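# Stand a flat-lying box on its narrow side on a mat

## Task

A closed box rests flat on its biggest face on the table, next to a cork mat; neither is attached to the table. Get the box standing upright on one of its four narrow sides (not tilted, not balanced on an edge), with that entire side resting on the mat and the mat still flat on the table. It must stay that way without the robot holding it. Finally release the box and move the hand away.

## Robot and tools

ROBOT. A single arm with a six-joint chain ending in a five-fingered right hand. Everything is commanded through one reference, the hand point: a spot 0.05 m in front of the palm, where the index pad would meet the thumb tip in a pinch. Its own axes: +z runs along the straightened fingers, +y points out of the palm, +x runs across the palm toward the little finger (away from the thumb). Straight fingers extend 0.06 to 0.07 m past the point along +z. Across the palm the hand spans 0.08 m to the little-finger side; on the thumb side 0.02 m when the thumb is swung in front of the palm, up to 0.09 m otherwise. A wrist bracket on the little-finger side sits 0.03 m beyond the point along +y and 0.11 m across, and can collide with things. A whole-hand wrap holds objects 0.035 to 0.08 m wide; turn the thumb in front of the palm before reaching the object.

FRAMES. Results report the hand point in the scene frame: origin on the table top under the arm base, +z up, +y to the left when facing along +x. Position is end_effector_position in metres, orientation end_effector_quat_wxyz, plus linear (m/s) and angular (rad/s) velocities. Reported position gets less accurate at long reach.

THE ROW. Every motion uses one row of 14 numbers, each in [-1, 1], for the one arm: dx, dy, dz, rx, ry, rz, little, ring, middle, index, thumb_bend, thumb_turn, force_limit, speed. The first six are an OFFSET, not a pose, expressed in the hand point's own axes and measured from the hand point pose shown in the most recent result that includes it (before any such result, and for second or later calls in one reply, from where the robot is when the action begins). 1.0 equals 0.6 m for dx..dz and 180 degrees for rx..rz; rx, ry, rz form a single rotation vector. All zeros therefore means go back to that reference pose, not hold still. The finger numbers are absolute targets: +1 straight/open, -1 curled into the palm; thumb_bend +1 straight, -1 fully bent; thumb_turn +1 beside the palm, -1 in front of it. A pinch is roughly index -0.22, thumb_bend -0.75, thumb_turn -0.57. force_limit maps -1..+1 to about 0..10 N fingertip force (0..15 N for the two thumb motors) and only stops closing. speed maps -1..+1 to nearly zero..full (full travel in 0.6 s); close at -0.9 or slower for a soft grip.

TOOLS.
execute_actions {"actions": [...], "pictures": bool}: the list is empty (just report state, with images) or holds one item. An action is {"rows": [[14 numbers], ...], "steps": n} with 1 to 15 rows and 3 to 15 steps of 1/30 s (default 15); each row lasts one step, the last one repeating; every row is an offset from the same reference pose. A wait is {"steps": n} up to 300, counted from the previous result, reply time included. Images come only with an empty list or pictures true.
move {"target": row, "speed": m/s 0.002-0.5 (default 0.25; turning up to twice that in rad/s), "stop_force": N 9-40 optional}: a straight path toward the offset target, 0.5 to 10 s long; hand numbers are sent at its start. It does not avoid obstacles and the hand may overshoot the speed. stop_force ends the path when the wrist sensor feels that much extra push against the motion; then the hand backs off two steps and holds. Use it only with slow, non-rotating moves; omit it when leaving a surface. The result adds a move: line (done, contact, off_target, moving, held, fault) with limits (paced = clipped, held = blocked steps) and distance to target.
wait {"seconds": 0-10}: lets time pass, nothing new sent.
zoom_image {"camera": "cam_wrist", "region": [x0, y0, x1, y1]}: pixel box, at most 504x504, of the 672x504 wrist image.
show_instructions {}: shows the reference image pages.
finished_scene {"scene": number}: ends and grades the current scene; irreversible.

CONTROL DETAILS. Each step the command is clipped to within 100 mm and 16 degrees of the measured pose; position wins over orientation. Motion lags about 0.17 s. A far target may need several calls; check the reported pose. The last 3 steps of an action run after its result is taken, while you think. "Hand target" lines show where the controller is heading. HELD or "pose unreachable" means a clearance check changed or blocked the command.

HAND READINGS. hand_measured, hand_stopped_by (moving, target, force, stalled, fault) and hand_load_n list six values in row order. A motor only moves when its target changes by 0.01 or more, then locks; locks resist at least 15 N. Loads near 0 mean the grip is lost. To squeeze harder raise force_limit and send a target further closed; to loosen send a more open target.

SENSORS. Wrist force and torque are in hand axes, with up to 4 N offset, noise, and 50 N saturation; pressing on a surface reads as force back into the arm. Joint torques are noisy and offset.

AVOID. The arm is stiff: pressing even slightly past a firm contact can trigger a fault stop (joint load limits 138 N m for the large joints, 25.7 N m for the wrist joints; 150 N outside force), which freezes the arm for 10 s. Touch slowly. Holding loads heats motors; MOTOR HOT warns from 70 °C and 85 °C brakes the arm. Never let anything fall off the table; avoid drops, slips, slams and hard pushes. Objects may be nudged occasionally by outside disturbances.

Each tool is called after "Call:" by a JSON object that holds its "api" and its "payload", one argument or row to a line.

Reference images:

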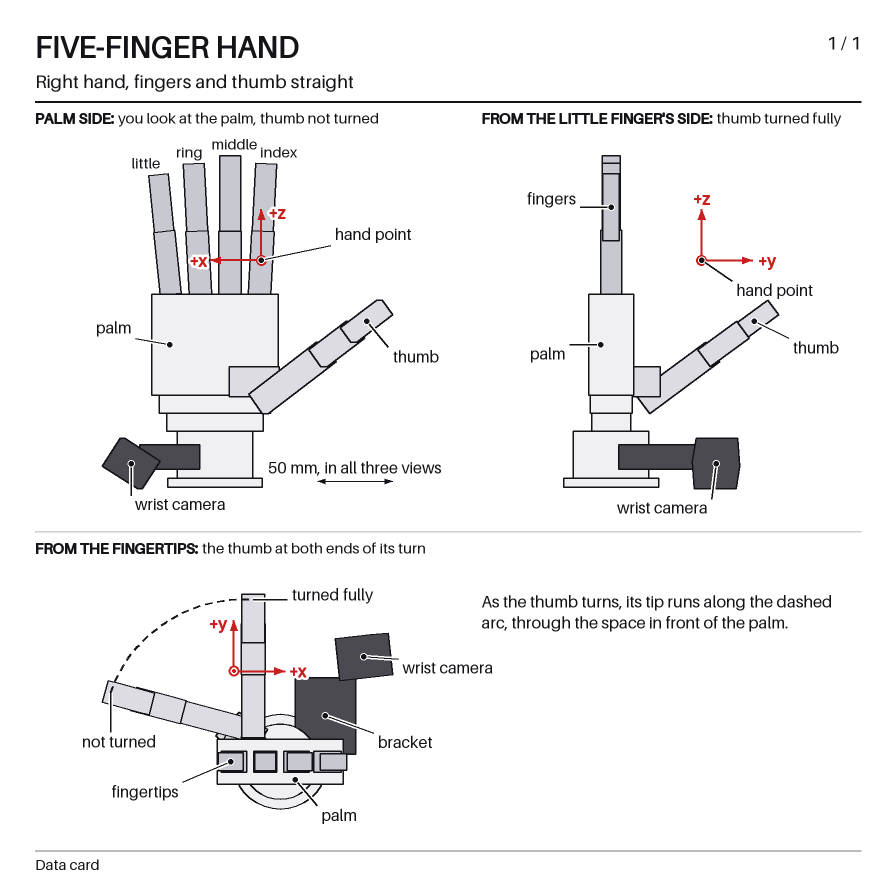

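## Session

Call:
{"api": "execute_actions", "payload": {
  "actions": []
}}

Scene clock: 0.00 s of 5600.00 s.
end_effector_position=(+0.6582, +0.1050, +0.2667) hand_measured=(+1.000, +1.000, +1.000, +1.000, +1.000, +1.000) hand_load_n=(+0.0, +0.0, +0.0, +0.0, +0.0, +0.0) hand_stopped_by=(target, target, target, target, target, target) hand_force_limit=0.00 hand_speed=-0.80 end_effector_quat_wxyz=(+0.388, -0.380, +0.840, +0.002) end_effector_velocity=(-0.000, +0.000, -0.000) end_effector_angular_velocity=(-0.000, +0.000, -0.000)
Joint positions: [-0.489 -0.746  1.599 -0.051  1.192 -2.664]
Joint velocities: [-0.  0.  0.  0.  0. -0.]
Joint torques (N m, as the arm reports them, + toward a larger angle): no reading
Motor temperatures (°C, as the motors report them): [33 34 35 41 43 44]
Wrist force (N, on the end effector, along its own x y z axes, offset not removed): no reading
Wrist torque (N m, same axes, about the end effector's origin, offset not removed): no reading
Hand target: +0.658, +0.105, +0.267; +0.388, -0.380, +0.840, +0.002

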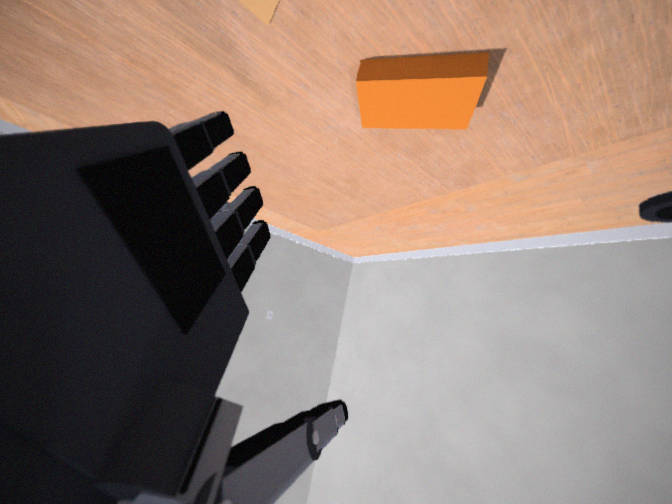

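Call:
{"api": "move", "payload": {
  "target": [-0.11,-0.05,-0.12,-0.103,0.231,0,1,1,1,1,1,1,0,0]
}}

Scene clock: 2.60 s of 5600.00 s.
end_effector_position=(+0.6577, +0.1042, +0.3688) hand_measured=(+1.000, +1.000, +1.000, +1.000, +1.000, +1.000) hand_load_n=(+0.0, +0.0, +0.0, +0.0, +0.0, +0.0) hand_stopped_by=(target, target, target, target, target, target) hand_force_limit=0.00 hand_speed=0.00 end_effector_quat_wxyz=(+0.001, -0.412, +0.911, -0.000) end_effector_velocity=(+0.000, +0.000, +0.000) end_effector_angular_velocity=(-0.002, +0.009, -0.000)
Joint positions: [-0.256 -0.527  0.781  1.187  1.76  -2.502]
Joint velocities: [ 0.001  0.01  -0.018  0.017  0.003  0.003]
Joint torques (N m, as the arm reports them, + toward a larger angle): [ 23.69 -49.29 -30.36   4.38   0.8    1.92]
Motor temperatures (°C, as the motors report them): [33 34 35 41 43 44]
Wrist force (N, on the end effector, along its own x y z axes, offset not removed): [2.5 0.4 -1.6]
Wrist torque (N m, same axes, about the end effector's origin, offset not removed): [0.29 -0.35 0.12]
Hand target: +0.658, +0.104, +0.369; +0.001, -0.412, +0.911, -0.000
Off the commanded pose: 0.000 m, 0 deg.
Kept back: nothing.
move: done

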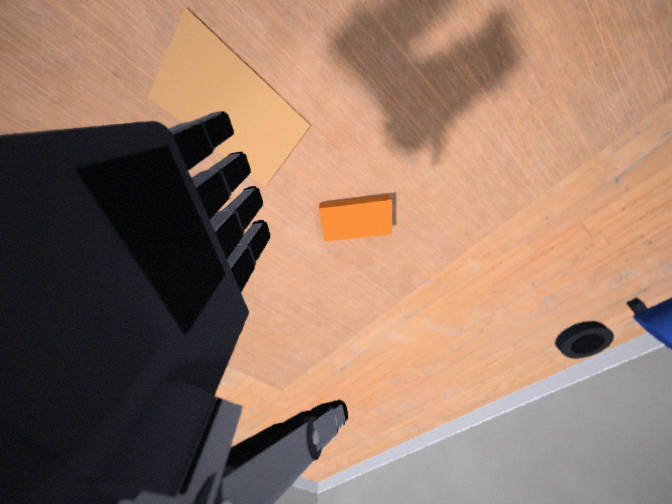

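Call:
{"api": "move", "payload": {
  "target": [0,0,0.25,0,0,0,1,1,1,1,1,1,0,0]
}}

Call:
{"api": "move", "payload": {
  "target": [0,0.1667,0,0,0,0,1,1,1,1,1,1,0,0]
}}

Call:
{"api": "move", "payload": {
  "target": [-0.1667,0,0,0,0,0,1,1,1,1,1,1,0,0]
}}

Scene clock: 4.07 s of 5600.00 s.
end_effector_position=(+0.6581, +0.1043, +0.2190) hand_measured=(+1.000, +1.000, +1.000, +1.000, +1.000, +1.000) hand_load_n=(+0.0, +0.0, +0.0, +0.0, +0.0, +0.0) hand_stopped_by=(target, target, target, target, target, target) hand_force_limit=0.00 hand_speed=0.00 end_effector_quat_wxyz=(+0.001, -0.412, +0.911, -0.001) end_effector_velocity=(-0.000, -0.000, -0.001) end_effector_angular_velocity=(-0.000, +0.002, +0.000)
Joint positions: [-0.299 -0.317  0.745  1.006  1.755 -2.545]
Joint velocities: [-0.     0.003 -0.004  0.003  0.     0.   ]
Joint torques (N m, as the arm reports them, + toward a larger angle): [  0.67 -49.59 -27.03   4.2   -1.52  -2.4 ]
Motor temperatures (°C, as the motors report them): [33 34 35 41 43 44]
Wrist force (N, on the end effector, along its own x y z axes, offset not removed): [-0.6 3.4 -2.6]
Wrist torque (N m, same axes, about the end effector's origin, offset not removed): [0.79 0.27 -0.16]
Hand target: +0.658, +0.104, +0.219; +0.001, -0.412, +0.911, -0.000
Off the commanded pose: 0.000 m, 0 deg.
Kept back: nothing.
move: done

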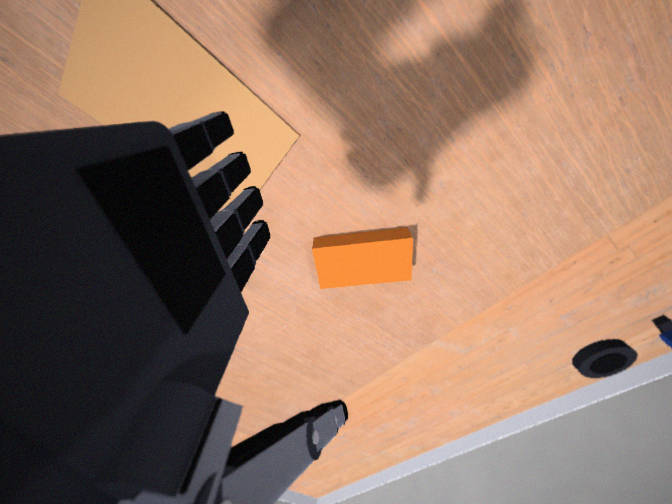

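Scene clock: 5.00 s of 5600.00 s.
end_effector_position=(+0.5831, +0.1702, +0.2188) hand_measured=(+1.000, +1.000, +1.000, +1.000, +1.000, +1.000) hand_load_n=(+0.0, +0.0, +0.0, +0.0, +0.0, +0.0) hand_stopped_by=(target, target, target, target, target, target) hand_force_limit=0.00 hand_speed=0.00 end_effector_quat_wxyz=(+0.001, -0.412, +0.911, -0.001) end_effector_velocity=(-0.001, +0.001, -0.000) end_effector_angular_velocity=(-0.000, -0.002, +0.000)
Joint positions: [-0.205 -0.447  1.097  0.802  1.767 -2.451]
Joint velocities: [ 0.002 -0.003  0.007 -0.006  0.     0.001]
Joint torques (N m, as the arm reports them, + toward a larger angle): [ 21.71 -64.05  -0.86   0.09   0.95   2.44]
Motor temperatures (°C, as the motors report them): [33 34 35 41 43 44]
Wrist force (N, on the end effector, along its own x y z axes, offset not removed): [4.3 -0.1 -2.1]
Wrist torque (N m, same axes, about the end effector's origin, offset not removed): [0.32 -0.47 0.16]
Hand target: +0.583, +0.170, +0.219; +0.001, -0.412, +0.911, -0.001
Off the commanded pose: 0.000 m, 0 deg.
Kept back: nothing.
move: done

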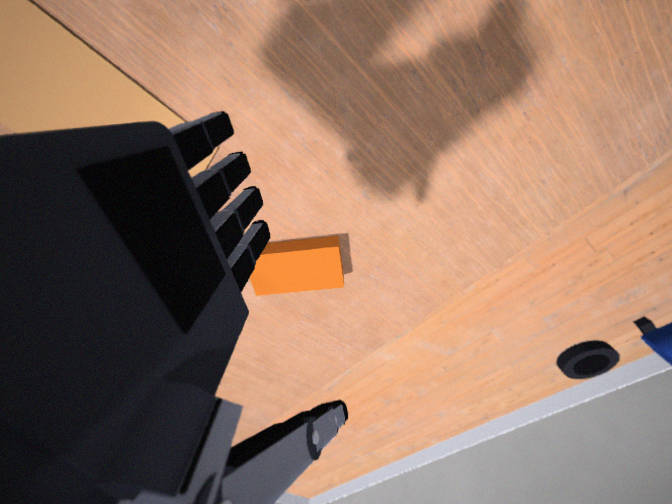

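Scene clock: 6.00 s of 5600.00 s.
end_effector_position=(+0.6490, +0.2452, +0.2190) hand_measured=(+1.000, +1.000, +1.000, +1.000, +1.000, +1.000) hand_load_n=(+0.0, +0.0, +0.0, +0.0, +0.0, +0.0) hand_stopped_by=(target, target, target, target, target, target) hand_force_limit=0.00 hand_speed=0.00 end_effector_quat_wxyz=(+0.002, -0.412, +0.911, -0.001) end_effector_velocity=(+0.001, +0.001, -0.001) end_effector_angular_velocity=(-0.001, +0.008, +0.003)
Joint positions: [-0.093 -0.201  0.587  1.088  1.779 -2.337]
Joint velocities: [ 0.001  0.018 -0.035  0.026  0.001  0.   ]
Joint torques (N m, as the arm reports them, + toward a larger angle): [ 24.98 -50.98 -26.24   4.48   1.3    2.29]
Motor temperatures (°C, as the motors report them): [33 34 35 41 43 44]
Wrist force (N, on the end effector, along its own x y z axes, offset not removed): [2.3 2.2 -1.1]
Wrist torque (N m, same axes, about the end effector's origin, offset not removed): [0.36 -0.38 0.07]
Hand target: +0.649, +0.245, +0.219; +0.001, -0.412, +0.911, -0.001
Off the commanded pose: 0.000 m, 0 deg.
Kept back: nothing.
move: done

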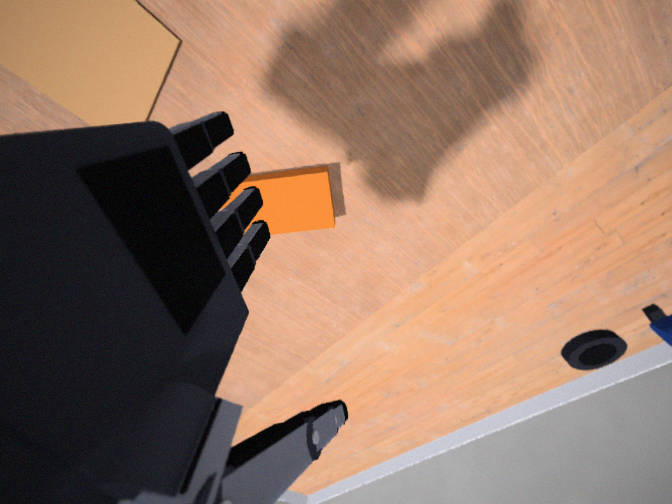

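Call:
{"api": "move", "payload": {
  "target": [-0.034,-0.115,0.117,0.23,-0.23,-0.46,0.5,0.5,0.5,0.5,1,-1,0,0.5],
  "speed": 0.3
}}

Scene clock: 10.63 s of 5600.00 s.
end_effector_position=(+0.7145, +0.2151, +0.1491) hand_measured=(+0.500, +0.500, +0.500, +0.500, +1.000, -1.000) hand_load_n=(+0.0, +0.0, +0.0, +0.0, +0.0, +0.0) hand_stopped_by=(target, target, target, target, target, target) hand_force_limit=0.00 hand_speed=0.50 end_effector_quat_wxyz=(-0.419, +0.836, -0.316, +0.159) end_effector_velocity=(+0.000, -0.000, -0.000) end_effector_angular_velocity=(-0.000, -0.002, +0.007)
Joint positions: [-0.298 -0.346  1.052  0.163  1.001 -3.992]
Joint velocities: [-0.001  0.003 -0.005  0.006 -0.005 -0.008]
Joint torques (N m, as the arm reports them, + toward a larger angle): [  2.24 -46.08 -23.68   3.43  -2.33  -2.75]
Motor temperatures (°C, as the motors report them): [33 34 35 41 43 44]
Wrist force (N, on the end effector, along its own x y z axes, offset not removed): [3.6 0.4 0.7]
Wrist torque (N m, same axes, about the end effector's origin, offset not removed): [0.24 -0.44 0.15]
Hand target: +0.714, +0.215, +0.149; -0.419, +0.836, -0.316, +0.159
Off the commanded pose: 0.000 m, 0 deg.
Kept back: nothing.
move: done

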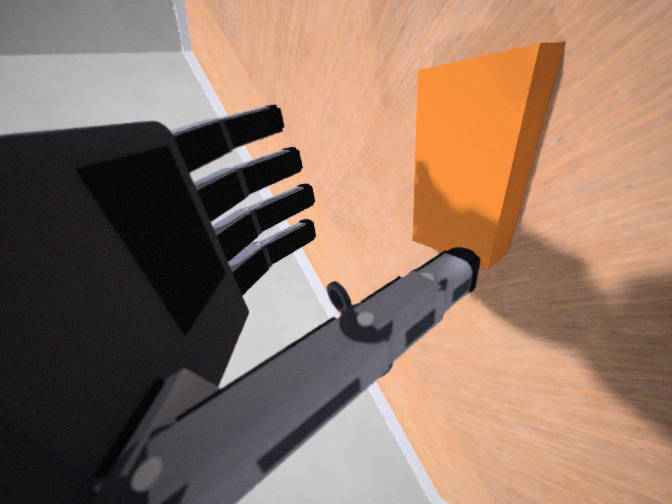

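Call:
{"api": "move", "payload": {
  "target": [0.037,0.086,0.052,0,0,0,0.4,0.4,0.4,0.4,1,-1,0,0.5],
  "speed": 0.1
}}

Scene clock: 12.03 s of 5600.00 s.
end_effector_position=(+0.7272, +0.1960, +0.0892) hand_measured=(+0.400, +0.400, +0.400, +0.400, +1.000, -1.000) hand_load_n=(+0.0, +0.0, +0.0, +0.0, +0.0, +0.0) hand_stopped_by=(target, target, target, target, target, target) hand_force_limit=0.00 hand_speed=0.50 end_effector_quat_wxyz=(-0.419, +0.836, -0.316, +0.159) end_effector_velocity=(+0.001, -0.000, -0.002) end_effector_angular_velocity=(-0.000, +0.000, +0.001)
Joint positions: [-0.341 -0.205  0.902  0.194  0.973 -4.033]
Joint velocities: [-0.001  0.005 -0.007  0.003 -0.001 -0.001]
Joint torques (N m, as the arm reports them, + toward a larger angle): [  2.57 -48.32 -26.16   3.38  -2.3   -2.06]
Motor temperatures (°C, as the motors report them): [33 34 35 41 43 44]
Wrist force (N, on the end effector, along its own x y z axes, offset not removed): [1.8 2.4 -3.7]
Wrist torque (N m, same axes, about the end effector's origin, offset not removed): [0.78 0.02 0.08]
Hand target: +0.727, +0.196, +0.089; -0.419, +0.836, -0.316, +0.159
Off the commanded pose: 0.000 m, 0 deg.
Kept back: nothing.
move: done

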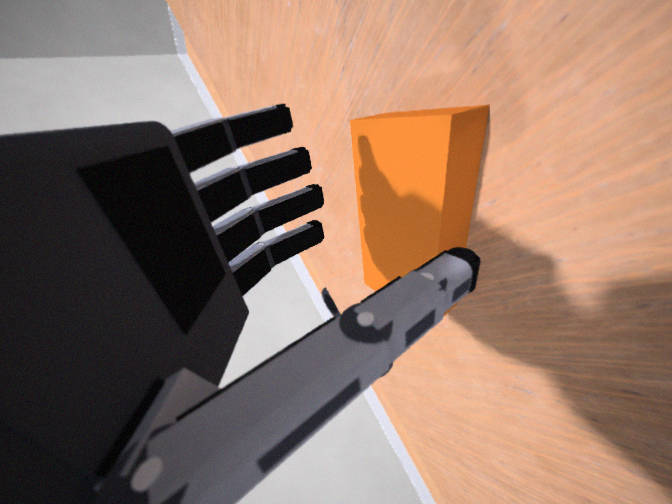

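Call:
{"api": "move", "payload": {
  "target": [0,0.04,0.03,0,0,0,0.4,0.4,0.4,0.4,1,-1,0,0.5],
  "speed": 0.01,
  "stop_force": 9
}}

Scene clock: 15.47 s of 5600.00 s.
end_effector_position=(+0.7273, +0.1960, +0.0593) hand_measured=(+0.400, +0.400, +0.400, +0.400, +1.000, -1.000) hand_load_n=(+0.0, +0.0, +0.0, +0.0, +0.0, +0.0) hand_stopped_by=(target, target, target, target, target, target) hand_force_limit=0.00 hand_speed=0.50 end_effector_quat_wxyz=(-0.419, +0.836, -0.316, +0.159) end_effector_velocity=(-0.000, +0.000, -0.002) end_effector_angular_velocity=(-0.000, +0.000, +0.001)
Joint positions: [-0.35  -0.139  0.842  0.192  0.968 -4.04 ]
Joint velocities: [-0.     0.004 -0.003  0.    -0.    -0.001]
Joint torques (N m, as the arm reports them, + toward a larger angle): [  1.65 -46.56 -24.28   3.64  -2.21  -2.19]
Motor temperatures (°C, as the motors report them): [33 34 35 41 43 44]
Wrist force (N, on the end effector, along its own x y z axes, offset not removed): [1.5 2.0 -3.2]
Wrist torque (N m, same axes, about the end effector's origin, offset not removed): [0.76 -0.15 0.12]
Hand target: +0.727, +0.196, +0.059; -0.419, +0.836, -0.316, +0.159
Off the commanded pose: 0.000 m, 0 deg.
Kept back: nothing.
move: done

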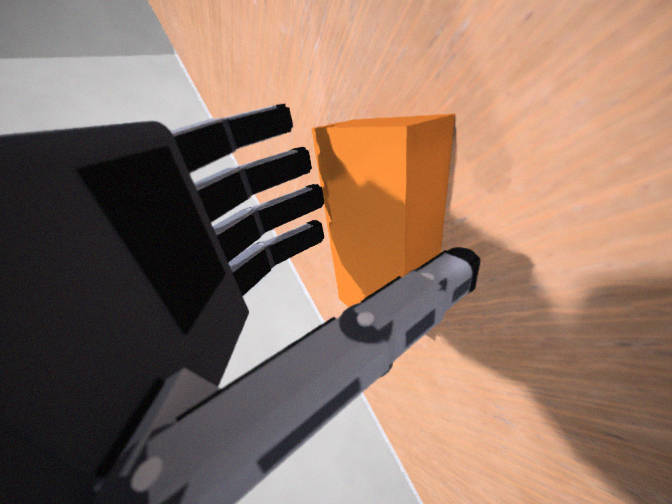

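Call:
{"api": "move", "payload": {
  "target": [0,0,0,0,0,0,-0.6,-0.6,-0.6,-0.6,1,-1,0,-0.6]
}}

Scene clock: 17.47 s of 5600.00 s.
end_effector_position=(+0.7273, +0.1960, +0.0593) hand_measured=(-0.600, -0.600, -0.600, -0.600, +1.000, -1.000) hand_load_n=(+0.0, +0.0, +0.0, +0.0, +0.0, +0.0) hand_stopped_by=(target, target, target, target, target, target) hand_force_limit=0.00 hand_speed=-0.60 end_effector_quat_wxyz=(-0.419, +0.836, -0.316, +0.159) end_effector_velocity=(-0.000, +0.000, +0.000) end_effector_angular_velocity=(+0.000, +0.000, -0.000)
Joint positions: [-0.35  -0.139  0.842  0.192  0.968 -4.04 ]
Joint velocities: [-0.    -0.     0.    -0.    -0.     0.001]
Joint torques (N m, as the arm reports them, + toward a larger angle): [ 10.21 -66.33  -0.02  -1.11   0.02   1.24]
Motor temperatures (°C, as the motors report them): [33 34 35 41 43 44]
Wrist force (N, on the end effector, along its own x y z axes, offset not removed): [2.6 -0.2 -2.5]
Wrist torque (N m, same axes, about the end effector's origin, offset not removed): [0.19 -0.35 0.10]
Hand target: +0.727, +0.196, +0.059; -0.419, +0.836, -0.316, +0.159
Off the commanded pose: 0.000 m, 0 deg.
Kept back: nothing.
move: done

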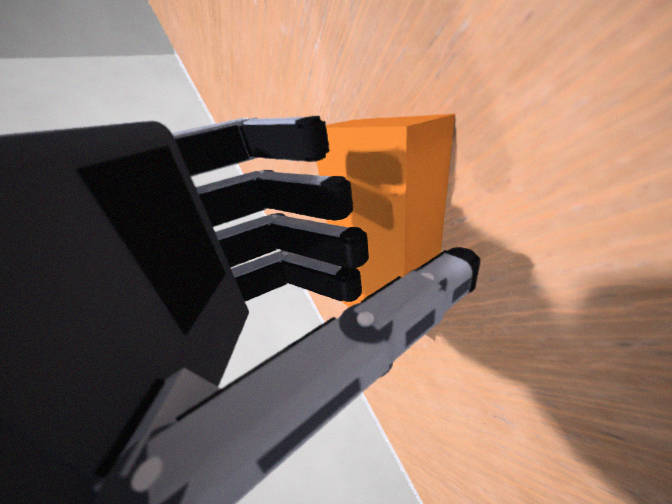

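Call:
{"api": "move", "payload": {
  "target": [0,0,0,0,0,0,0.5,0.5,0.5,0.5,1,-1,0,0.5]
}}

Call:
{"api": "move", "payload": {
  "target": [0,0.02,0.01,-0.083,0,0,0.5,0.5,0.5,0.5,1,-1,0,0.5],
  "speed": 0.04
}}

Call:
{"api": "move", "payload": {
  "target": [0,0,0,0,0,0,-0.3,-0.3,-0.3,-0.3,1,-1,0,-0.6]
}}

Scene clock: 20.83 s of 5600.00 s.
end_effector_position=(+0.7273, +0.1960, +0.0593) hand_measured=(+0.500, +0.500, +0.500, +0.500, +1.000, -1.000) hand_load_n=(+0.0, +0.0, +0.0, +0.0, +0.0, +0.0) hand_stopped_by=(target, target, target, target, target, target) hand_force_limit=0.00 hand_speed=0.50 end_effector_quat_wxyz=(-0.419, +0.836, -0.316, +0.159) end_effector_velocity=(+0.001, -0.000, +0.000) end_effector_angular_velocity=(-0.001, -0.001, -0.000)
Joint positions: [-0.35  -0.139  0.842  0.192  0.968 -4.04 ]
Joint velocities: [-0.    -0.001 -0.     0.     0.001 -0.   ]
Joint torques (N m, as the arm reports them, + toward a larger angle): [ 23.03 -66.88  -0.82  -0.72   0.04   1.3 ]
Motor temperatures (°C, as the motors report them): [33 34 35 41 43 44]
Wrist force (N, on the end effector, along its own x y z axes, offset not removed): [-1.4 -0.5 -2.7]
Wrist torque (N m, same axes, about the end effector's origin, offset not removed): [0.24 0.39 -0.01]
Hand target: +0.727, +0.196, +0.059; -0.419, +0.836, -0.316, +0.159
Off the commanded pose: 0.000 m, 0 deg.
Kept back: nothing.
move: done

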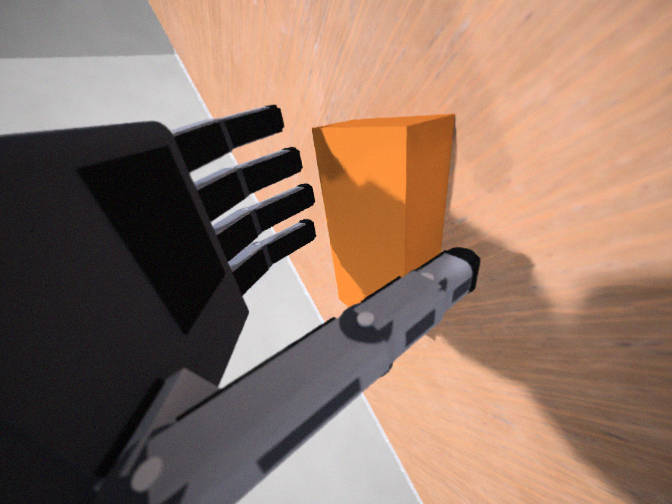

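Scene clock: 32.97 s of 5600.00 s.
end_effector_position=(+0.7291, +0.1974, +0.0560) hand_measured=(+0.500, +0.500, +0.586, +0.500, +1.000, -1.000) hand_load_n=(+0.0, +1.0, +7.5, +3.0, +0.0, +0.0) hand_stopped_by=(target, target, target, target, target, target) hand_force_limit=0.00 hand_speed=0.50 end_effector_quat_wxyz=(-0.358, +0.865, -0.325, +0.135) end_effector_velocity=(-0.000, +0.000, -0.000) end_effector_angular_velocity=(+0.000, +0.001, -0.001)
Joint positions: [-0.305 -0.082  0.68   0.382  1.105 -4.055]
Joint velocities: [ 0.     0.    -0.     0.     0.     0.001]
Joint torques (N m, as the arm reports them, + toward a larger angle): [ 13.76 -51.54 -13.72   1.61   1.94   0.07]
Motor temperatures (°C, as the motors report them): [33 34 35 41 43 44]
Wrist force (N, on the end effector, along its own x y z axes, offset not removed): [2.1 -20.1 -14.8]
Wrist torque (N m, same axes, about the end effector's origin, offset not removed): [1.53 0.00 -0.34]
Hand target: +0.729, +0.197, +0.056; -0.358, +0.865, -0.325, +0.135
Off the commanded pose: 0.011 m, 7 deg.
FORCE FAULT: contact force on the arm reached its limit, and the arm stopped for 10 seconds. The contact can be on any part of the arm, not only on its tool. The arm's remaining commands of this call were not run. The arm holds still and accepts commands again. Move the arm away from the contact; if what it grips holds it there, let go first. Pushing or pulling that hard again can fault the arm again.
Kept back: nothing.
move: fault

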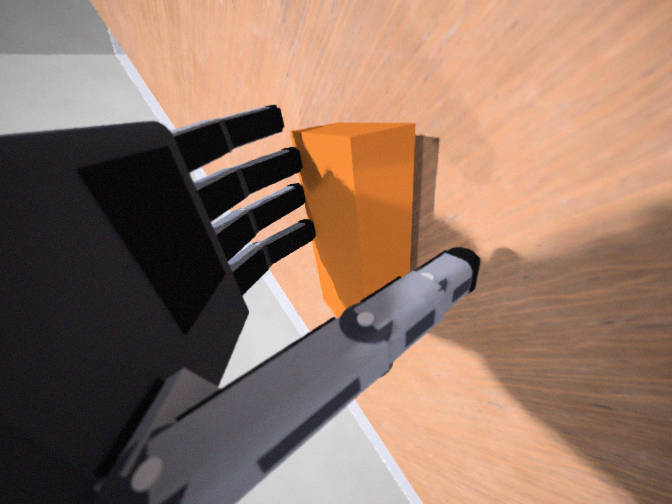

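not run: a fault stop came before this call.

Call:
{"api": "move", "payload": {
  "target": [0,-0.047,-0.047,-0.04,0,0,0.7,0.7,0.7,0.7,1,-1,0,0.5],
  "speed": 0.04
}}

Scene clock: 35.07 s of 5600.00 s.
end_effector_position=(+0.7291, +0.1973, +0.0959) hand_measured=(+0.700, +0.700, +0.700, +0.700, +1.000, -1.000) hand_load_n=(+0.0, +0.0, +0.0, +0.0, +0.0, +0.0) hand_stopped_by=(target, target, target, target, target, target) hand_force_limit=0.00 hand_speed=0.50 end_effector_quat_wxyz=(-0.304, +0.885, -0.333, +0.114) end_effector_velocity=(+0.001, -0.000, +0.002) end_effector_angular_velocity=(-0.004, +0.003, -0.001)
Joint positions: [-0.256 -0.109  0.605  0.55   1.229 -4.043]
Joint velocities: [ 0.002  0.    -0.007  0.009  0.005  0.001]
Joint torques (N m, as the arm reports them, + toward a larger angle): [ 24.67 -51.95 -26.9    3.73   0.24   2.17]
Motor temperatures (°C, as the motors report them): [33 34 35 41 43 44]
Wrist force (N, on the end effector, along its own x y z axes, offset not removed): [4.0 3.5 -2.4]
Wrist torque (N m, same axes, about the end effector's origin, offset not removed): [0.92 -0.49 0.22]
Hand target: +0.729, +0.197, +0.096; -0.303, +0.886, -0.333, +0.114
Off the commanded pose: 0.000 m, 0 deg.
Kept back: nothing.
move: done

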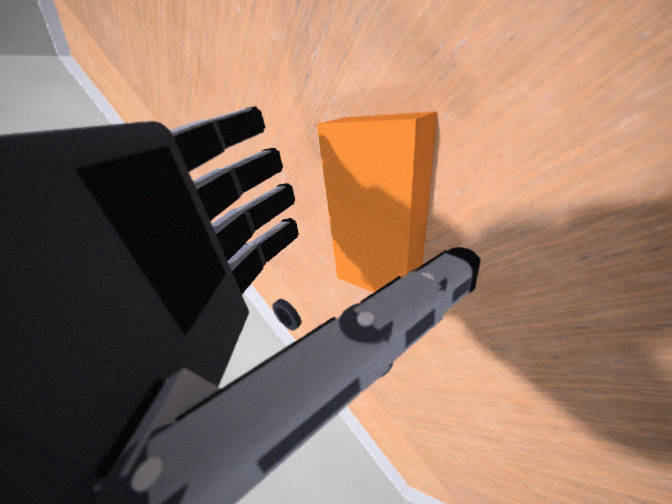

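Call:
{"api": "move", "payload": {
  "target": [0,0.003,0.026,0.039,0,0,0.45,0.45,0.45,0.45,1,-1,0,0.5],
  "speed": 0.04
}}

Call:
{"api": "move", "payload": {
  "target": [0,0.03,0.03,0,0,0,0.45,0.45,0.45,0.45,1,-1,0,0.5],
  "speed": 0.005,
  "stop_force": 9
}}

Scene clock: 37.27 s of 5600.00 s.
end_effector_position=(+0.7345, +0.2034, +0.0826) hand_measured=(+0.450, +0.450, +0.450, +0.450, +1.000, -1.000) hand_load_n=(+0.0, +0.0, +0.0, +0.0, +0.0, +0.0) hand_stopped_by=(target, target, target, target, target, target) hand_force_limit=0.00 hand_speed=0.50 end_effector_quat_wxyz=(-0.357, +0.865, -0.325, +0.134) end_effector_velocity=(+0.001, +0.001, -0.001) end_effector_angular_velocity=(+0.008, -0.008, -0.001)
Joint positions: [-0.287 -0.124  0.697  0.402  1.118 -4.039]
Joint velocities: [-0.003 -0.001  0.008 -0.014 -0.01   0.002]
Joint torques (N m, as the arm reports them, + toward a larger angle): [  4.62 -69.31  -2.27  -0.78  -2.07   2.13]
Motor temperatures (°C, as the motors report them): [33 34 35 41 43 44]
Wrist force (N, on the end effector, along its own x y z axes, offset not removed): [-1.0 3.3 -2.6]
Wrist torque (N m, same axes, about the end effector's origin, offset not removed): [1.01 0.19 -0.03]
Hand target: +0.735, +0.203, +0.082; -0.357, +0.865, -0.325, +0.135
Off the commanded pose: 0.000 m, 0 deg.
Kept back: nothing.
move: done

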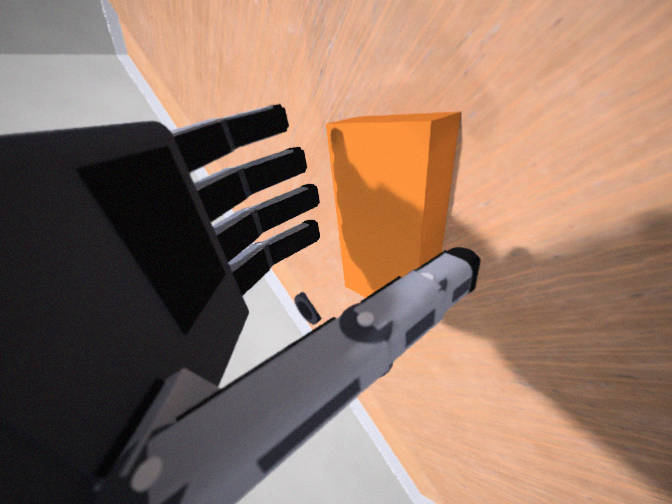

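Scene clock: 41.93 s of 5600.00 s.
end_effector_position=(+0.7345, +0.2034, +0.0611) hand_measured=(+0.450, +0.450, +0.450, +0.450, +1.000, -1.000) hand_load_n=(+0.0, +0.0, +0.0, +0.0, +0.0, +0.0) hand_stopped_by=(target, target, target, target, target, target) hand_force_limit=0.00 hand_speed=0.50 end_effector_quat_wxyz=(-0.357, +0.865, -0.325, +0.134) end_effector_velocity=(-0.001, +0.000, +0.001) end_effector_angular_velocity=(+0.001, +0.003, -0.000)
Joint positions: [-0.293 -0.074  0.646  0.405  1.114 -4.045]
Joint velocities: [ 0.    -0.004  0.006 -0.    -0.     0.001]
Joint torques (N m, as the arm reports them, + toward a larger angle): [  8.07 -61.14   0.36   1.53   1.84  -1.23]
Motor temperatures (°C, as the motors report them): [33 34 35 41 43 44]
Wrist force (N, on the end effector, along its own x y z axes, offset not removed): [-1.7 -5.6 -10.1]
Wrist torque (N m, same axes, about the end effector's origin, offset not removed): [0.90 0.30 -0.23]
Hand target: +0.734, +0.203, +0.061; -0.357, +0.865, -0.325, +0.134
Off the commanded pose: 0.004 m, 0 deg.
Kept back: nothing.
move: contact

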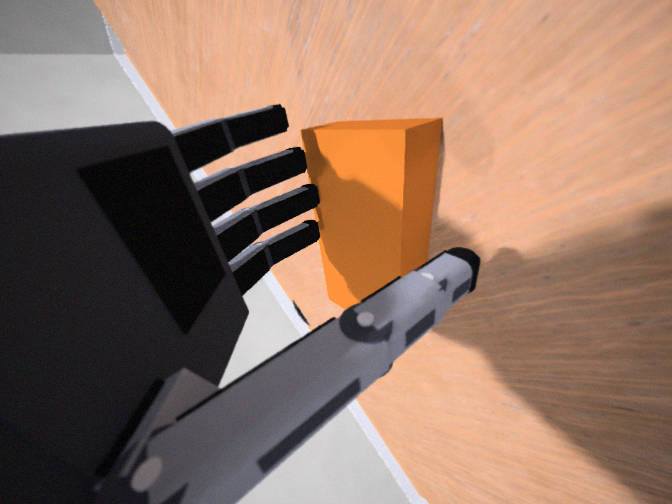

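Call:
{"api": "zoom_image", "payload": {
  "camera": "cam_wrist",
  "region": [240,90,500,330]
}}

Region (240, 90, 500, 330) of cam_wrist's 672x504 image, scaled by 1.938, with more detail than that image has; it fills the top 465 rows of this view, and the rest is white.

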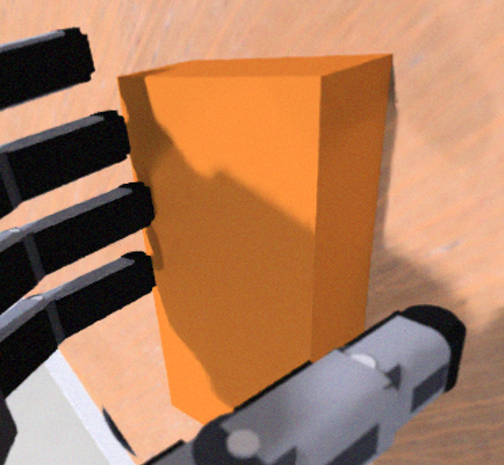

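Call:
{"api": "move", "payload": {
  "target": [0,-0.01,-0.01,0,0,0,0.55,0.55,0.55,0.55,1,-1,0,0.5],
  "speed": 0.03
}}

Call:
{"api": "move", "payload": {
  "target": [0,-0.021,0.021,0,0,0,0.55,0.55,0.55,0.55,1,-1,0,0.5],
  "speed": 0.03
}}

Call:
{"api": "move", "payload": {
  "target": [0,0.045,0.045,0,0,0,0.55,0.55,0.55,0.55,1,-1,0,0.5],
  "speed": 0.006,
  "stop_force": 9
}}

Scene clock: 43.23 s of 5600.00 s.
end_effector_position=(+0.7345, +0.2034, +0.0694) hand_measured=(+0.550, +0.550, +0.550, +0.550, +1.000, -1.000) hand_load_n=(+0.0, +0.0, +0.0, +0.0, +0.0, +0.0) hand_stopped_by=(target, target, target, target, target, target) hand_force_limit=0.00 hand_speed=0.50 end_effector_quat_wxyz=(-0.357, +0.865, -0.325, +0.134) end_effector_velocity=(-0.000, -0.000, +0.001) end_effector_angular_velocity=(-0.000, +0.001, -0.001)
Joint positions: [-0.29  -0.094  0.667  0.403  1.115 -4.043]
Joint velocities: [ 0.    -0.003  0.004 -0.001  0.001  0.001]
Joint torques (N m, as the arm reports them, + toward a larger angle): [ 25.23 -66.54  -3.57  -0.75   0.4    2.06]
Motor temperatures (°C, as the motors report them): [33 34 35 41 43 44]
Wrist force (N, on the end effector, along its own x y z axes, offset not removed): [0.9 0.0 -4.0]
Wrist torque (N m, same axes, about the end effector's origin, offset not removed): [0.44 0.03 0.33]
Hand target: +0.735, +0.203, +0.070; -0.357, +0.865, -0.325, +0.134
Off the commanded pose: 0.000 m, 0 deg.
Kept back: nothing.
move: done

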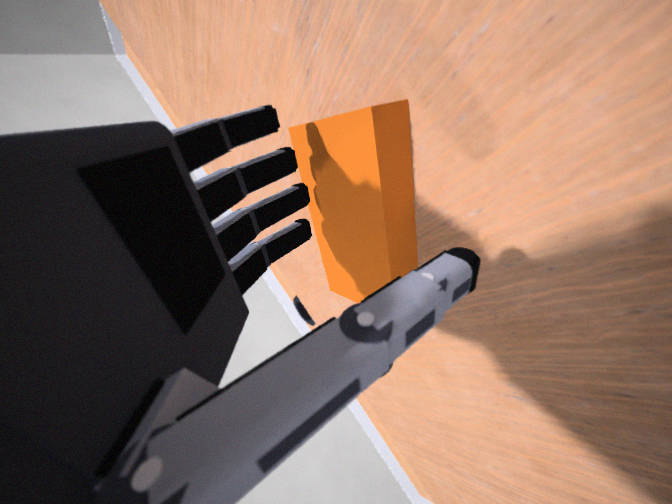

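Scene clock: 44.13 s of 5600.00 s.
end_effector_position=(+0.7462, +0.2167, +0.0694) hand_measured=(+0.550, +0.550, +0.550, +0.550, +1.000, -1.000) hand_load_n=(+0.0, +0.0, +0.0, +0.0, +0.0, +0.0) hand_stopped_by=(target, target, target, target, target, target) hand_force_limit=0.00 hand_speed=0.50 end_effector_quat_wxyz=(-0.357, +0.865, -0.325, +0.135) end_effector_velocity=(+0.001, +0.001, -0.000) end_effector_angular_velocity=(+0.001, +0.001, +0.001)
Joint positions: [-0.269 -0.048  0.565  0.451  1.127 -4.024]
Joint velocities: [ 0.002  0.008 -0.017  0.01  -0.     0.002]
Joint torques (N m, as the arm reports them, + toward a larger angle): [ 24.17 -50.68 -25.71   3.49   0.23   2.22]
Motor temperatures (°C, as the motors report them): [33 34 35 41 43 44]
Wrist force (N, on the end effector, along its own x y z axes, offset not removed): [5.7 2.5 -3.6]
Wrist torque (N m, same axes, about the end effector's origin, offset not removed): [0.84 -0.66 0.29]
Hand target: +0.746, +0.217, +0.069; -0.357, +0.865, -0.325, +0.134
Off the commanded pose: 0.000 m, 0 deg.
Kept back: nothing.
move: done

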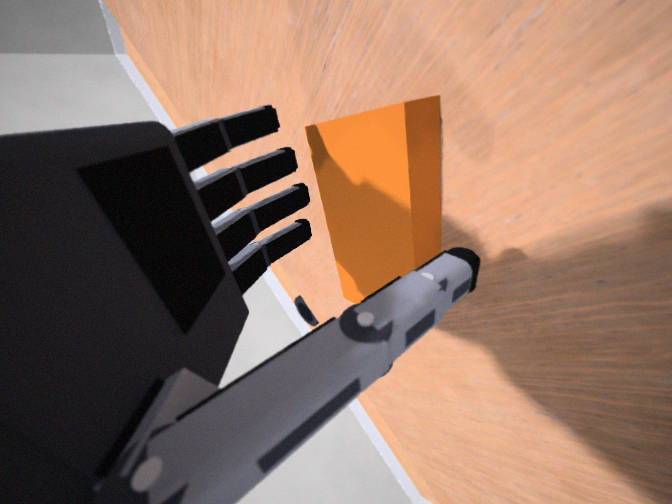

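Scene clock: 46.27 s of 5600.00 s.
end_effector_position=(+0.7462, +0.2166, +0.0588) hand_measured=(+0.550, +0.550, +0.550, +0.550, +1.000, -1.000) hand_load_n=(+0.0, +0.0, +2.0, +0.0, +0.0, +0.0) hand_stopped_by=(target, target, target, target, target, target) hand_force_limit=0.00 hand_speed=0.50 end_effector_quat_wxyz=(-0.357, +0.865, -0.325, +0.135) end_effector_velocity=(-0.001, +0.000, +0.001) end_effector_angular_velocity=(+0.001, +0.002, +0.001)
Joint positions: [-0.272 -0.021  0.535  0.455  1.125 -4.026]
Joint velocities: [-0.    -0.005  0.007 -0.    -0.001 -0.   ]
Joint torques (N m, as the arm reports them, + toward a larger angle): [  7.42 -62.36  -1.72  -0.03   1.39  -0.59]
Motor temperatures (°C, as the motors report them): [33 34 35 41 43 44]
Wrist force (N, on the end effector, along its own x y z axes, offset not removed): [-1.3 -5.1 -9.5]
Wrist torque (N m, same axes, about the end effector's origin, offset not removed): [1.18 0.16 -0.31]
Hand target: +0.746, +0.217, +0.059; -0.357, +0.865, -0.325, +0.135
Off the commanded pose: 0.028 m, 0 deg.
Kept back: nothing.
move: contact

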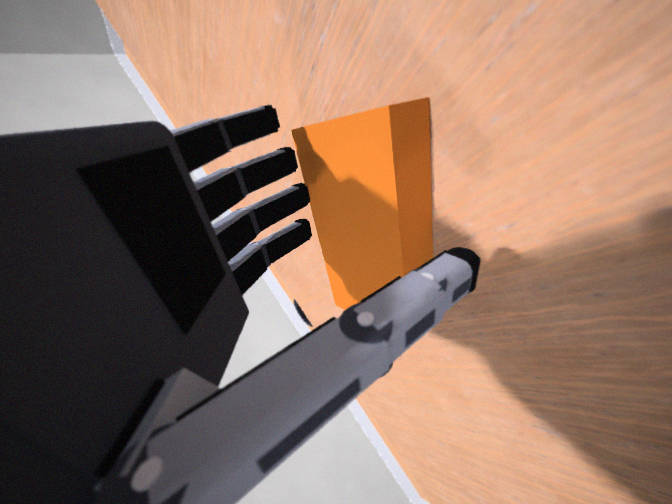

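Call:
{"api": "move", "payload": {
  "target": [0,-0.01,-0.01,0,0,0,0.7,0.7,0.7,0.7,1,-1,0,0.5],
  "speed": 0.03
}}

Call:
{"api": "move", "payload": {
  "target": [-0.012,-0.022,0.022,0,-0.0197,-0.0194,0.7,0.7,0.7,0.7,1,-1,0,0.5],
  "speed": 0.03
}}

Call:
{"api": "move", "payload": {
  "target": [0,0.045,0.045,0,0,0,0.7,0.7,0.7,0.7,1,-1,0,0.5],
  "speed": 0.006,
  "stop_force": 9
}}

Scene clock: 47.57 s of 5600.00 s.
end_effector_position=(+0.7462, +0.2166, +0.0671) hand_measured=(+0.700, +0.700, +0.700, +0.700, +1.000, -1.000) hand_load_n=(+0.0, +0.0, +0.0, +0.0, +0.0, +0.0) hand_stopped_by=(target, target, target, target, target, target) hand_force_limit=0.00 hand_speed=0.50 end_effector_quat_wxyz=(-0.357, +0.865, -0.325, +0.135) end_effector_velocity=(-0.000, +0.000, +0.001) end_effector_angular_velocity=(-0.000, -0.000, +0.000)
Joint positions: [-0.27  -0.042  0.559  0.452  1.127 -4.024]
Joint velocities: [ 0.    -0.004  0.005 -0.001  0.     0.   ]
Joint torques (N m, as the arm reports them, + toward a larger angle): [ 24.2  -66.94  -4.46  -0.8    0.38   2.51]
Motor temperatures (°C, as the motors report them): [33 34 35 41 43 44]
Wrist force (N, on the end effector, along its own x y z axes, offset not removed): [-0.1 -1.7 -3.9]
Wrist torque (N m, same axes, about the end effector's origin, offset not removed): [0.28 0.20 -0.07]
Hand target: +0.746, +0.217, +0.067; -0.357, +0.865, -0.325, +0.135
Off the commanded pose: 0.000 m, 0 deg.
Kept back: nothing.
move: done

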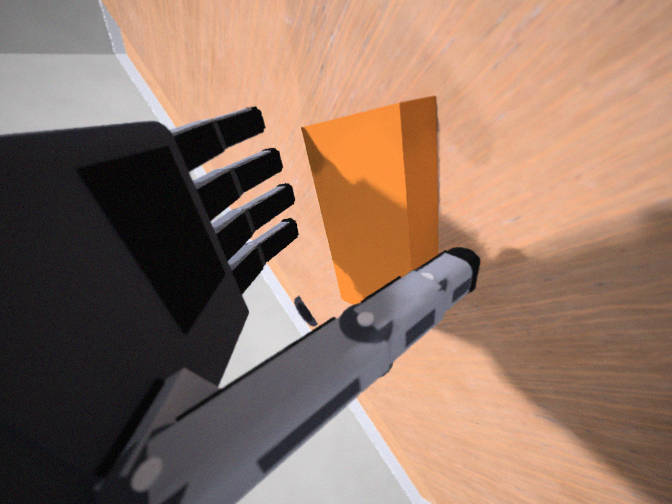

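Scene clock: 49.23 s of 5600.00 s.
end_effector_position=(+0.7529, +0.2353, +0.0671) hand_measured=(+0.700, +0.700, +0.700, +0.700, +1.000, -1.000) hand_load_n=(+0.0, +0.0, +0.0, +0.0, +0.0, +0.0) hand_stopped_by=(target, target, target, target, target, target) hand_force_limit=0.00 hand_speed=0.50 end_effector_quat_wxyz=(-0.363, +0.878, -0.288, +0.119) end_effector_velocity=(+0.001, +0.002, -0.001) end_effector_angular_velocity=(-0.000, +0.004, +0.011)
Joint positions: [-0.249  0.079  0.305  0.629  1.101 -4.089]
Joint velocities: [ 0.002  0.033 -0.068  0.045 -0.003 -0.008]
Joint torques (N m, as the arm reports them, + toward a larger angle): [ 24.38 -51.23 -27.5    3.58  -2.29  -2.39]
Motor temperatures (°C, as the motors report them): [33 34 35 41 43 44]
Wrist force (N, on the end effector, along its own x y z axes, offset not removed): [0.3 1.2 -2.6]
Wrist torque (N m, same axes, about the end effector's origin, offset not removed): [0.56 0.06 0.11]
Hand target: +0.753, +0.235, +0.067; -0.363, +0.879, -0.287, +0.119
Off the commanded pose: 0.000 m, 0 deg.
Kept back: nothing.
move: done

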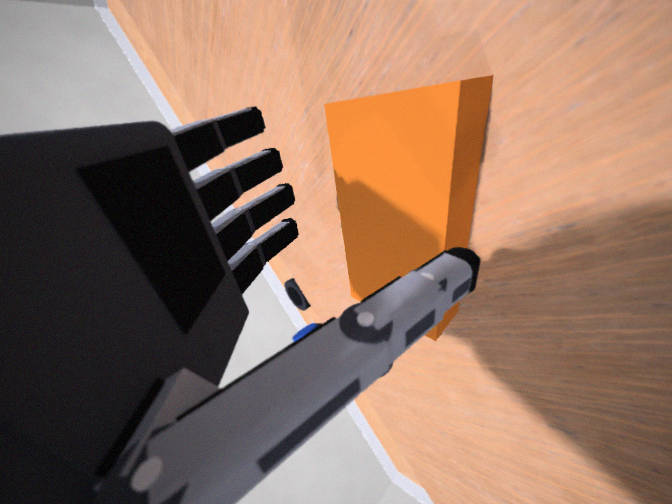

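Scene clock: 55.80 s of 5600.00 s.
end_effector_position=(+0.7523, +0.2351, +0.0292) hand_measured=(+0.700, +0.700, +0.700, +0.700, +1.000, -1.000) hand_load_n=(+0.0, +0.0, +0.0, +0.0, +0.0, +0.0) hand_stopped_by=(target, target, target, target, target, target) hand_force_limit=0.00 hand_speed=0.50 end_effector_quat_wxyz=(-0.363, +0.877, -0.288, +0.123) end_effector_velocity=(+0.000, -0.000, -0.001) end_effector_angular_velocity=(-0.000, -0.001, -0.001)
Joint positions: [-0.259  0.252  0.036  0.72   1.096 -4.095]
Joint velocities: [-0.     0.001 -0.    -0.002  0.     0.   ]
Joint torques (N m, as the arm reports them, + toward a larger angle): [  2.13 -48.58 -29.2   -0.63  -2.33   2.19]
Motor temperatures (°C, as the motors report them): [33 34 35 41 43 44]
Wrist force (N, on the end effector, along its own x y z axes, offset not removed): [5.5 2.8 -5.6]
Wrist torque (N m, same axes, about the end effector's origin, offset not removed): [0.87 -0.78 0.22]
Hand target: +0.752, +0.235, +0.029; -0.363, +0.877, -0.288, +0.123
Off the commanded pose: 0.001 m, 1 deg.
elbow stopped short: the move would have taken joint 3 (elbow) straighter than the controller allows; a more bent joint 3 avoids this.
Kept back: nothing.
move: done

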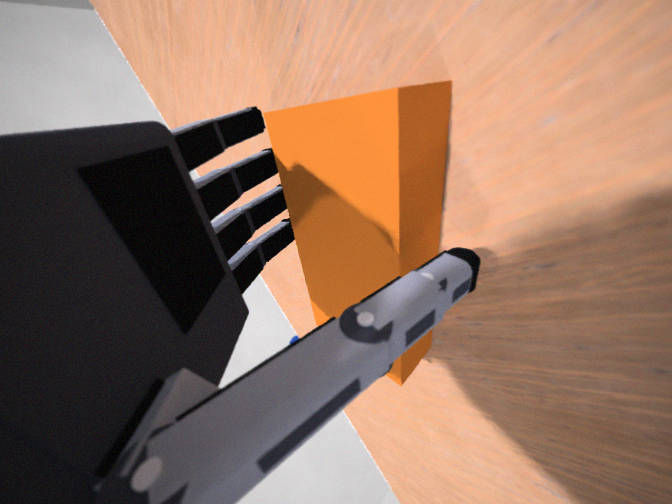

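Straddling now. Close.

Call:
{"api": "move", "payload": {
  "target": [0,-0.002,-0.002,0,0,0,-0.3,-0.3,-0.3,-0.3,1,-1,0.2,-0.7],
  "speed": 0.01
}}

Scene clock: 57.53 s of 5600.00 s.
end_effector_position=(+0.7524, +0.2352, +0.0309) hand_measured=(+0.088, +0.154, +0.188, +0.172, +1.002, -1.000) hand_load_n=(+7.5, +4.0, +4.5, +9.5, +3.5, +6.0) hand_stopped_by=(force, force, force, force, target, target) hand_force_limit=0.20 hand_speed=-0.70 end_effector_quat_wxyz=(-0.363, +0.877, -0.288, +0.123) end_effector_velocity=(-0.000, -0.000, -0.000) end_effector_angular_velocity=(-0.000, -0.001, -0.000)
Joint positions: [-0.259  0.23   0.079  0.699  1.096 -4.095]
Joint velocities: [-0.    -0.007  0.016 -0.009  0.    -0.   ]
Joint torques (N m, as the arm reports them, + toward a larger angle): [ 24.82 -71.15  -6.67  -1.04   0.08   2.32]
Motor temperatures (°C, as the motors report them): [33 34 35 41 43 44]
Wrist force (N, on the end effector, along its own x y z axes, offset not removed): [-0.7 2.2 -0.1]
Wrist torque (N m, same axes, about the end effector's origin, offset not removed): [0.50 0.13 0.09]
Hand target: +0.752, +0.235, +0.031; -0.363, +0.877, -0.288, +0.123
Off the commanded pose: 0.000 m, 0 deg.
Kept back: nothing.
move: done

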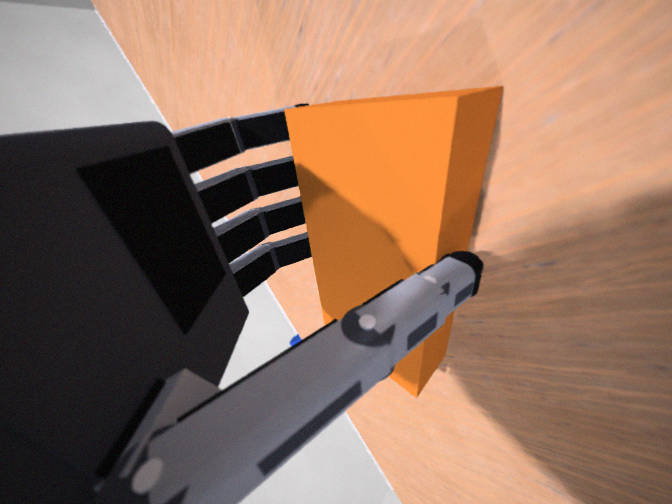

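Gripped. Lift 0.12 m.

Call:
{"api": "move", "payload": {
  "target": [0,-0.12,-0.16,0,0,0,-0.3,-0.3,-0.3,-0.3,1,-1,0.2,-0.7],
  "speed": 0.06
}}

Scene clock: 60.13 s of 5600.00 s.
end_effector_position=(+0.7414, +0.2218, +0.1496) hand_measured=(+0.088, +0.154, +0.188, +0.172, +1.002, -1.000) hand_load_n=(+7.5, +4.0, +4.5, +10.0, +3.5, +6.5) hand_stopped_by=(force, force, force, force, target, target) hand_force_limit=0.20 hand_speed=-0.70 end_effector_quat_wxyz=(-0.363, +0.877, -0.288, +0.123) end_effector_velocity=(-0.000, -0.000, +0.001) end_effector_angular_velocity=(+0.001, +0.000, -0.001)
Joint positions: [-0.247 -0.198  0.68   0.52   1.103 -4.083]
Joint velocities: [ 0.    -0.004  0.005 -0.001 -0.     0.001]
Joint torques (N m, as the arm reports them, + toward a larger angle): [ 24.11 -69.19  -3.89  -0.54  -0.08   2.21]
Motor temperatures (°C, as the motors report them): [33 34 35 41 43 44]
Wrist force (N, on the end effector, along its own x y z axes, offset not removed): [-0.6 0.1 -1.6]
Wrist torque (N m, same axes, about the end effector's origin, offset not removed): [0.32 0.16 -0.25]
Hand target: +0.741, +0.222, +0.150; -0.363, +0.877, -0.288, +0.123
Off the commanded pose: 0.000 m, 0 deg.
Kept back: nothing.
move: done

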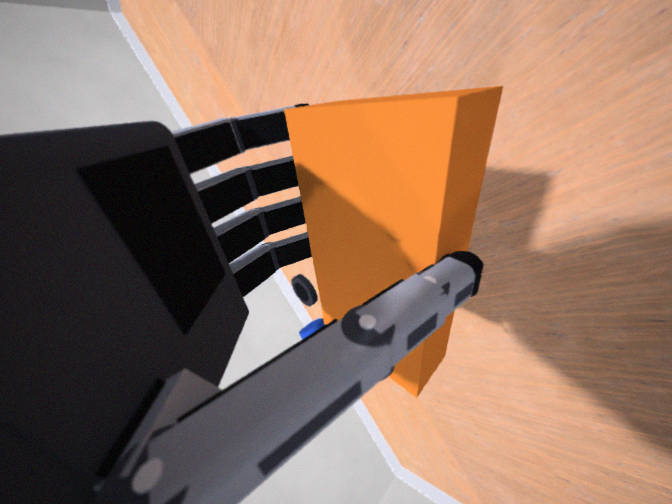

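Call:
{"api": "move", "payload": {
  "target": [0.187,0.238,-0.356,0,0.353,-0.354,-0.3,-0.3,-0.3,-0.3,1,-1,0.2,-0.7],
  "speed": 0.15
}}

Scene clock: 66.00 s of 5600.00 s.
end_effector_position=(+0.6812, -0.0472, +0.2000) hand_measured=(+0.088, +0.154, +0.188, +0.172, +1.002, -1.000) hand_load_n=(+7.5, +3.5, +4.5, +10.0, +3.5, +7.0) hand_stopped_by=(force, force, force, force, target, target) hand_force_limit=0.20 hand_speed=-0.70 end_effector_quat_wxyz=(-0.052, +0.704, +0.054, +0.707) end_effector_velocity=(-0.000, -0.001, -0.000) end_effector_angular_velocity=(-0.002, -0.006, +0.000)
Joint positions: [-0.617 -0.481  1.953 -1.572  0.984 -4.873]
Joint velocities: [-0.003  0.004  0.    -0.011 -0.004  0.001]
Joint torques (N m, as the arm reports them, + toward a larger angle): [ -3.3  -30.59  12.1   -3.01  -1.93  -0.95]
Motor temperatures (°C, as the motors report them): [33 34 35 41 43 44]
Wrist force (N, on the end effector, along its own x y z axes, offset not removed): [-0.6 0.4 0.6]
Wrist torque (N m, same axes, about the end effector's origin, offset not removed): [0.17 0.11 -0.08]
Hand target: +0.681, -0.047, +0.200; -0.052, +0.703, +0.054, +0.707
Off the commanded pose: 0.000 m, 0 deg.
Kept back: nothing.
move: done

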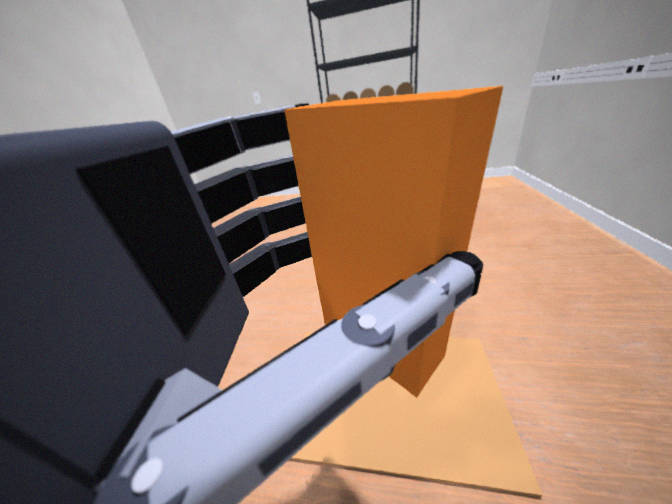

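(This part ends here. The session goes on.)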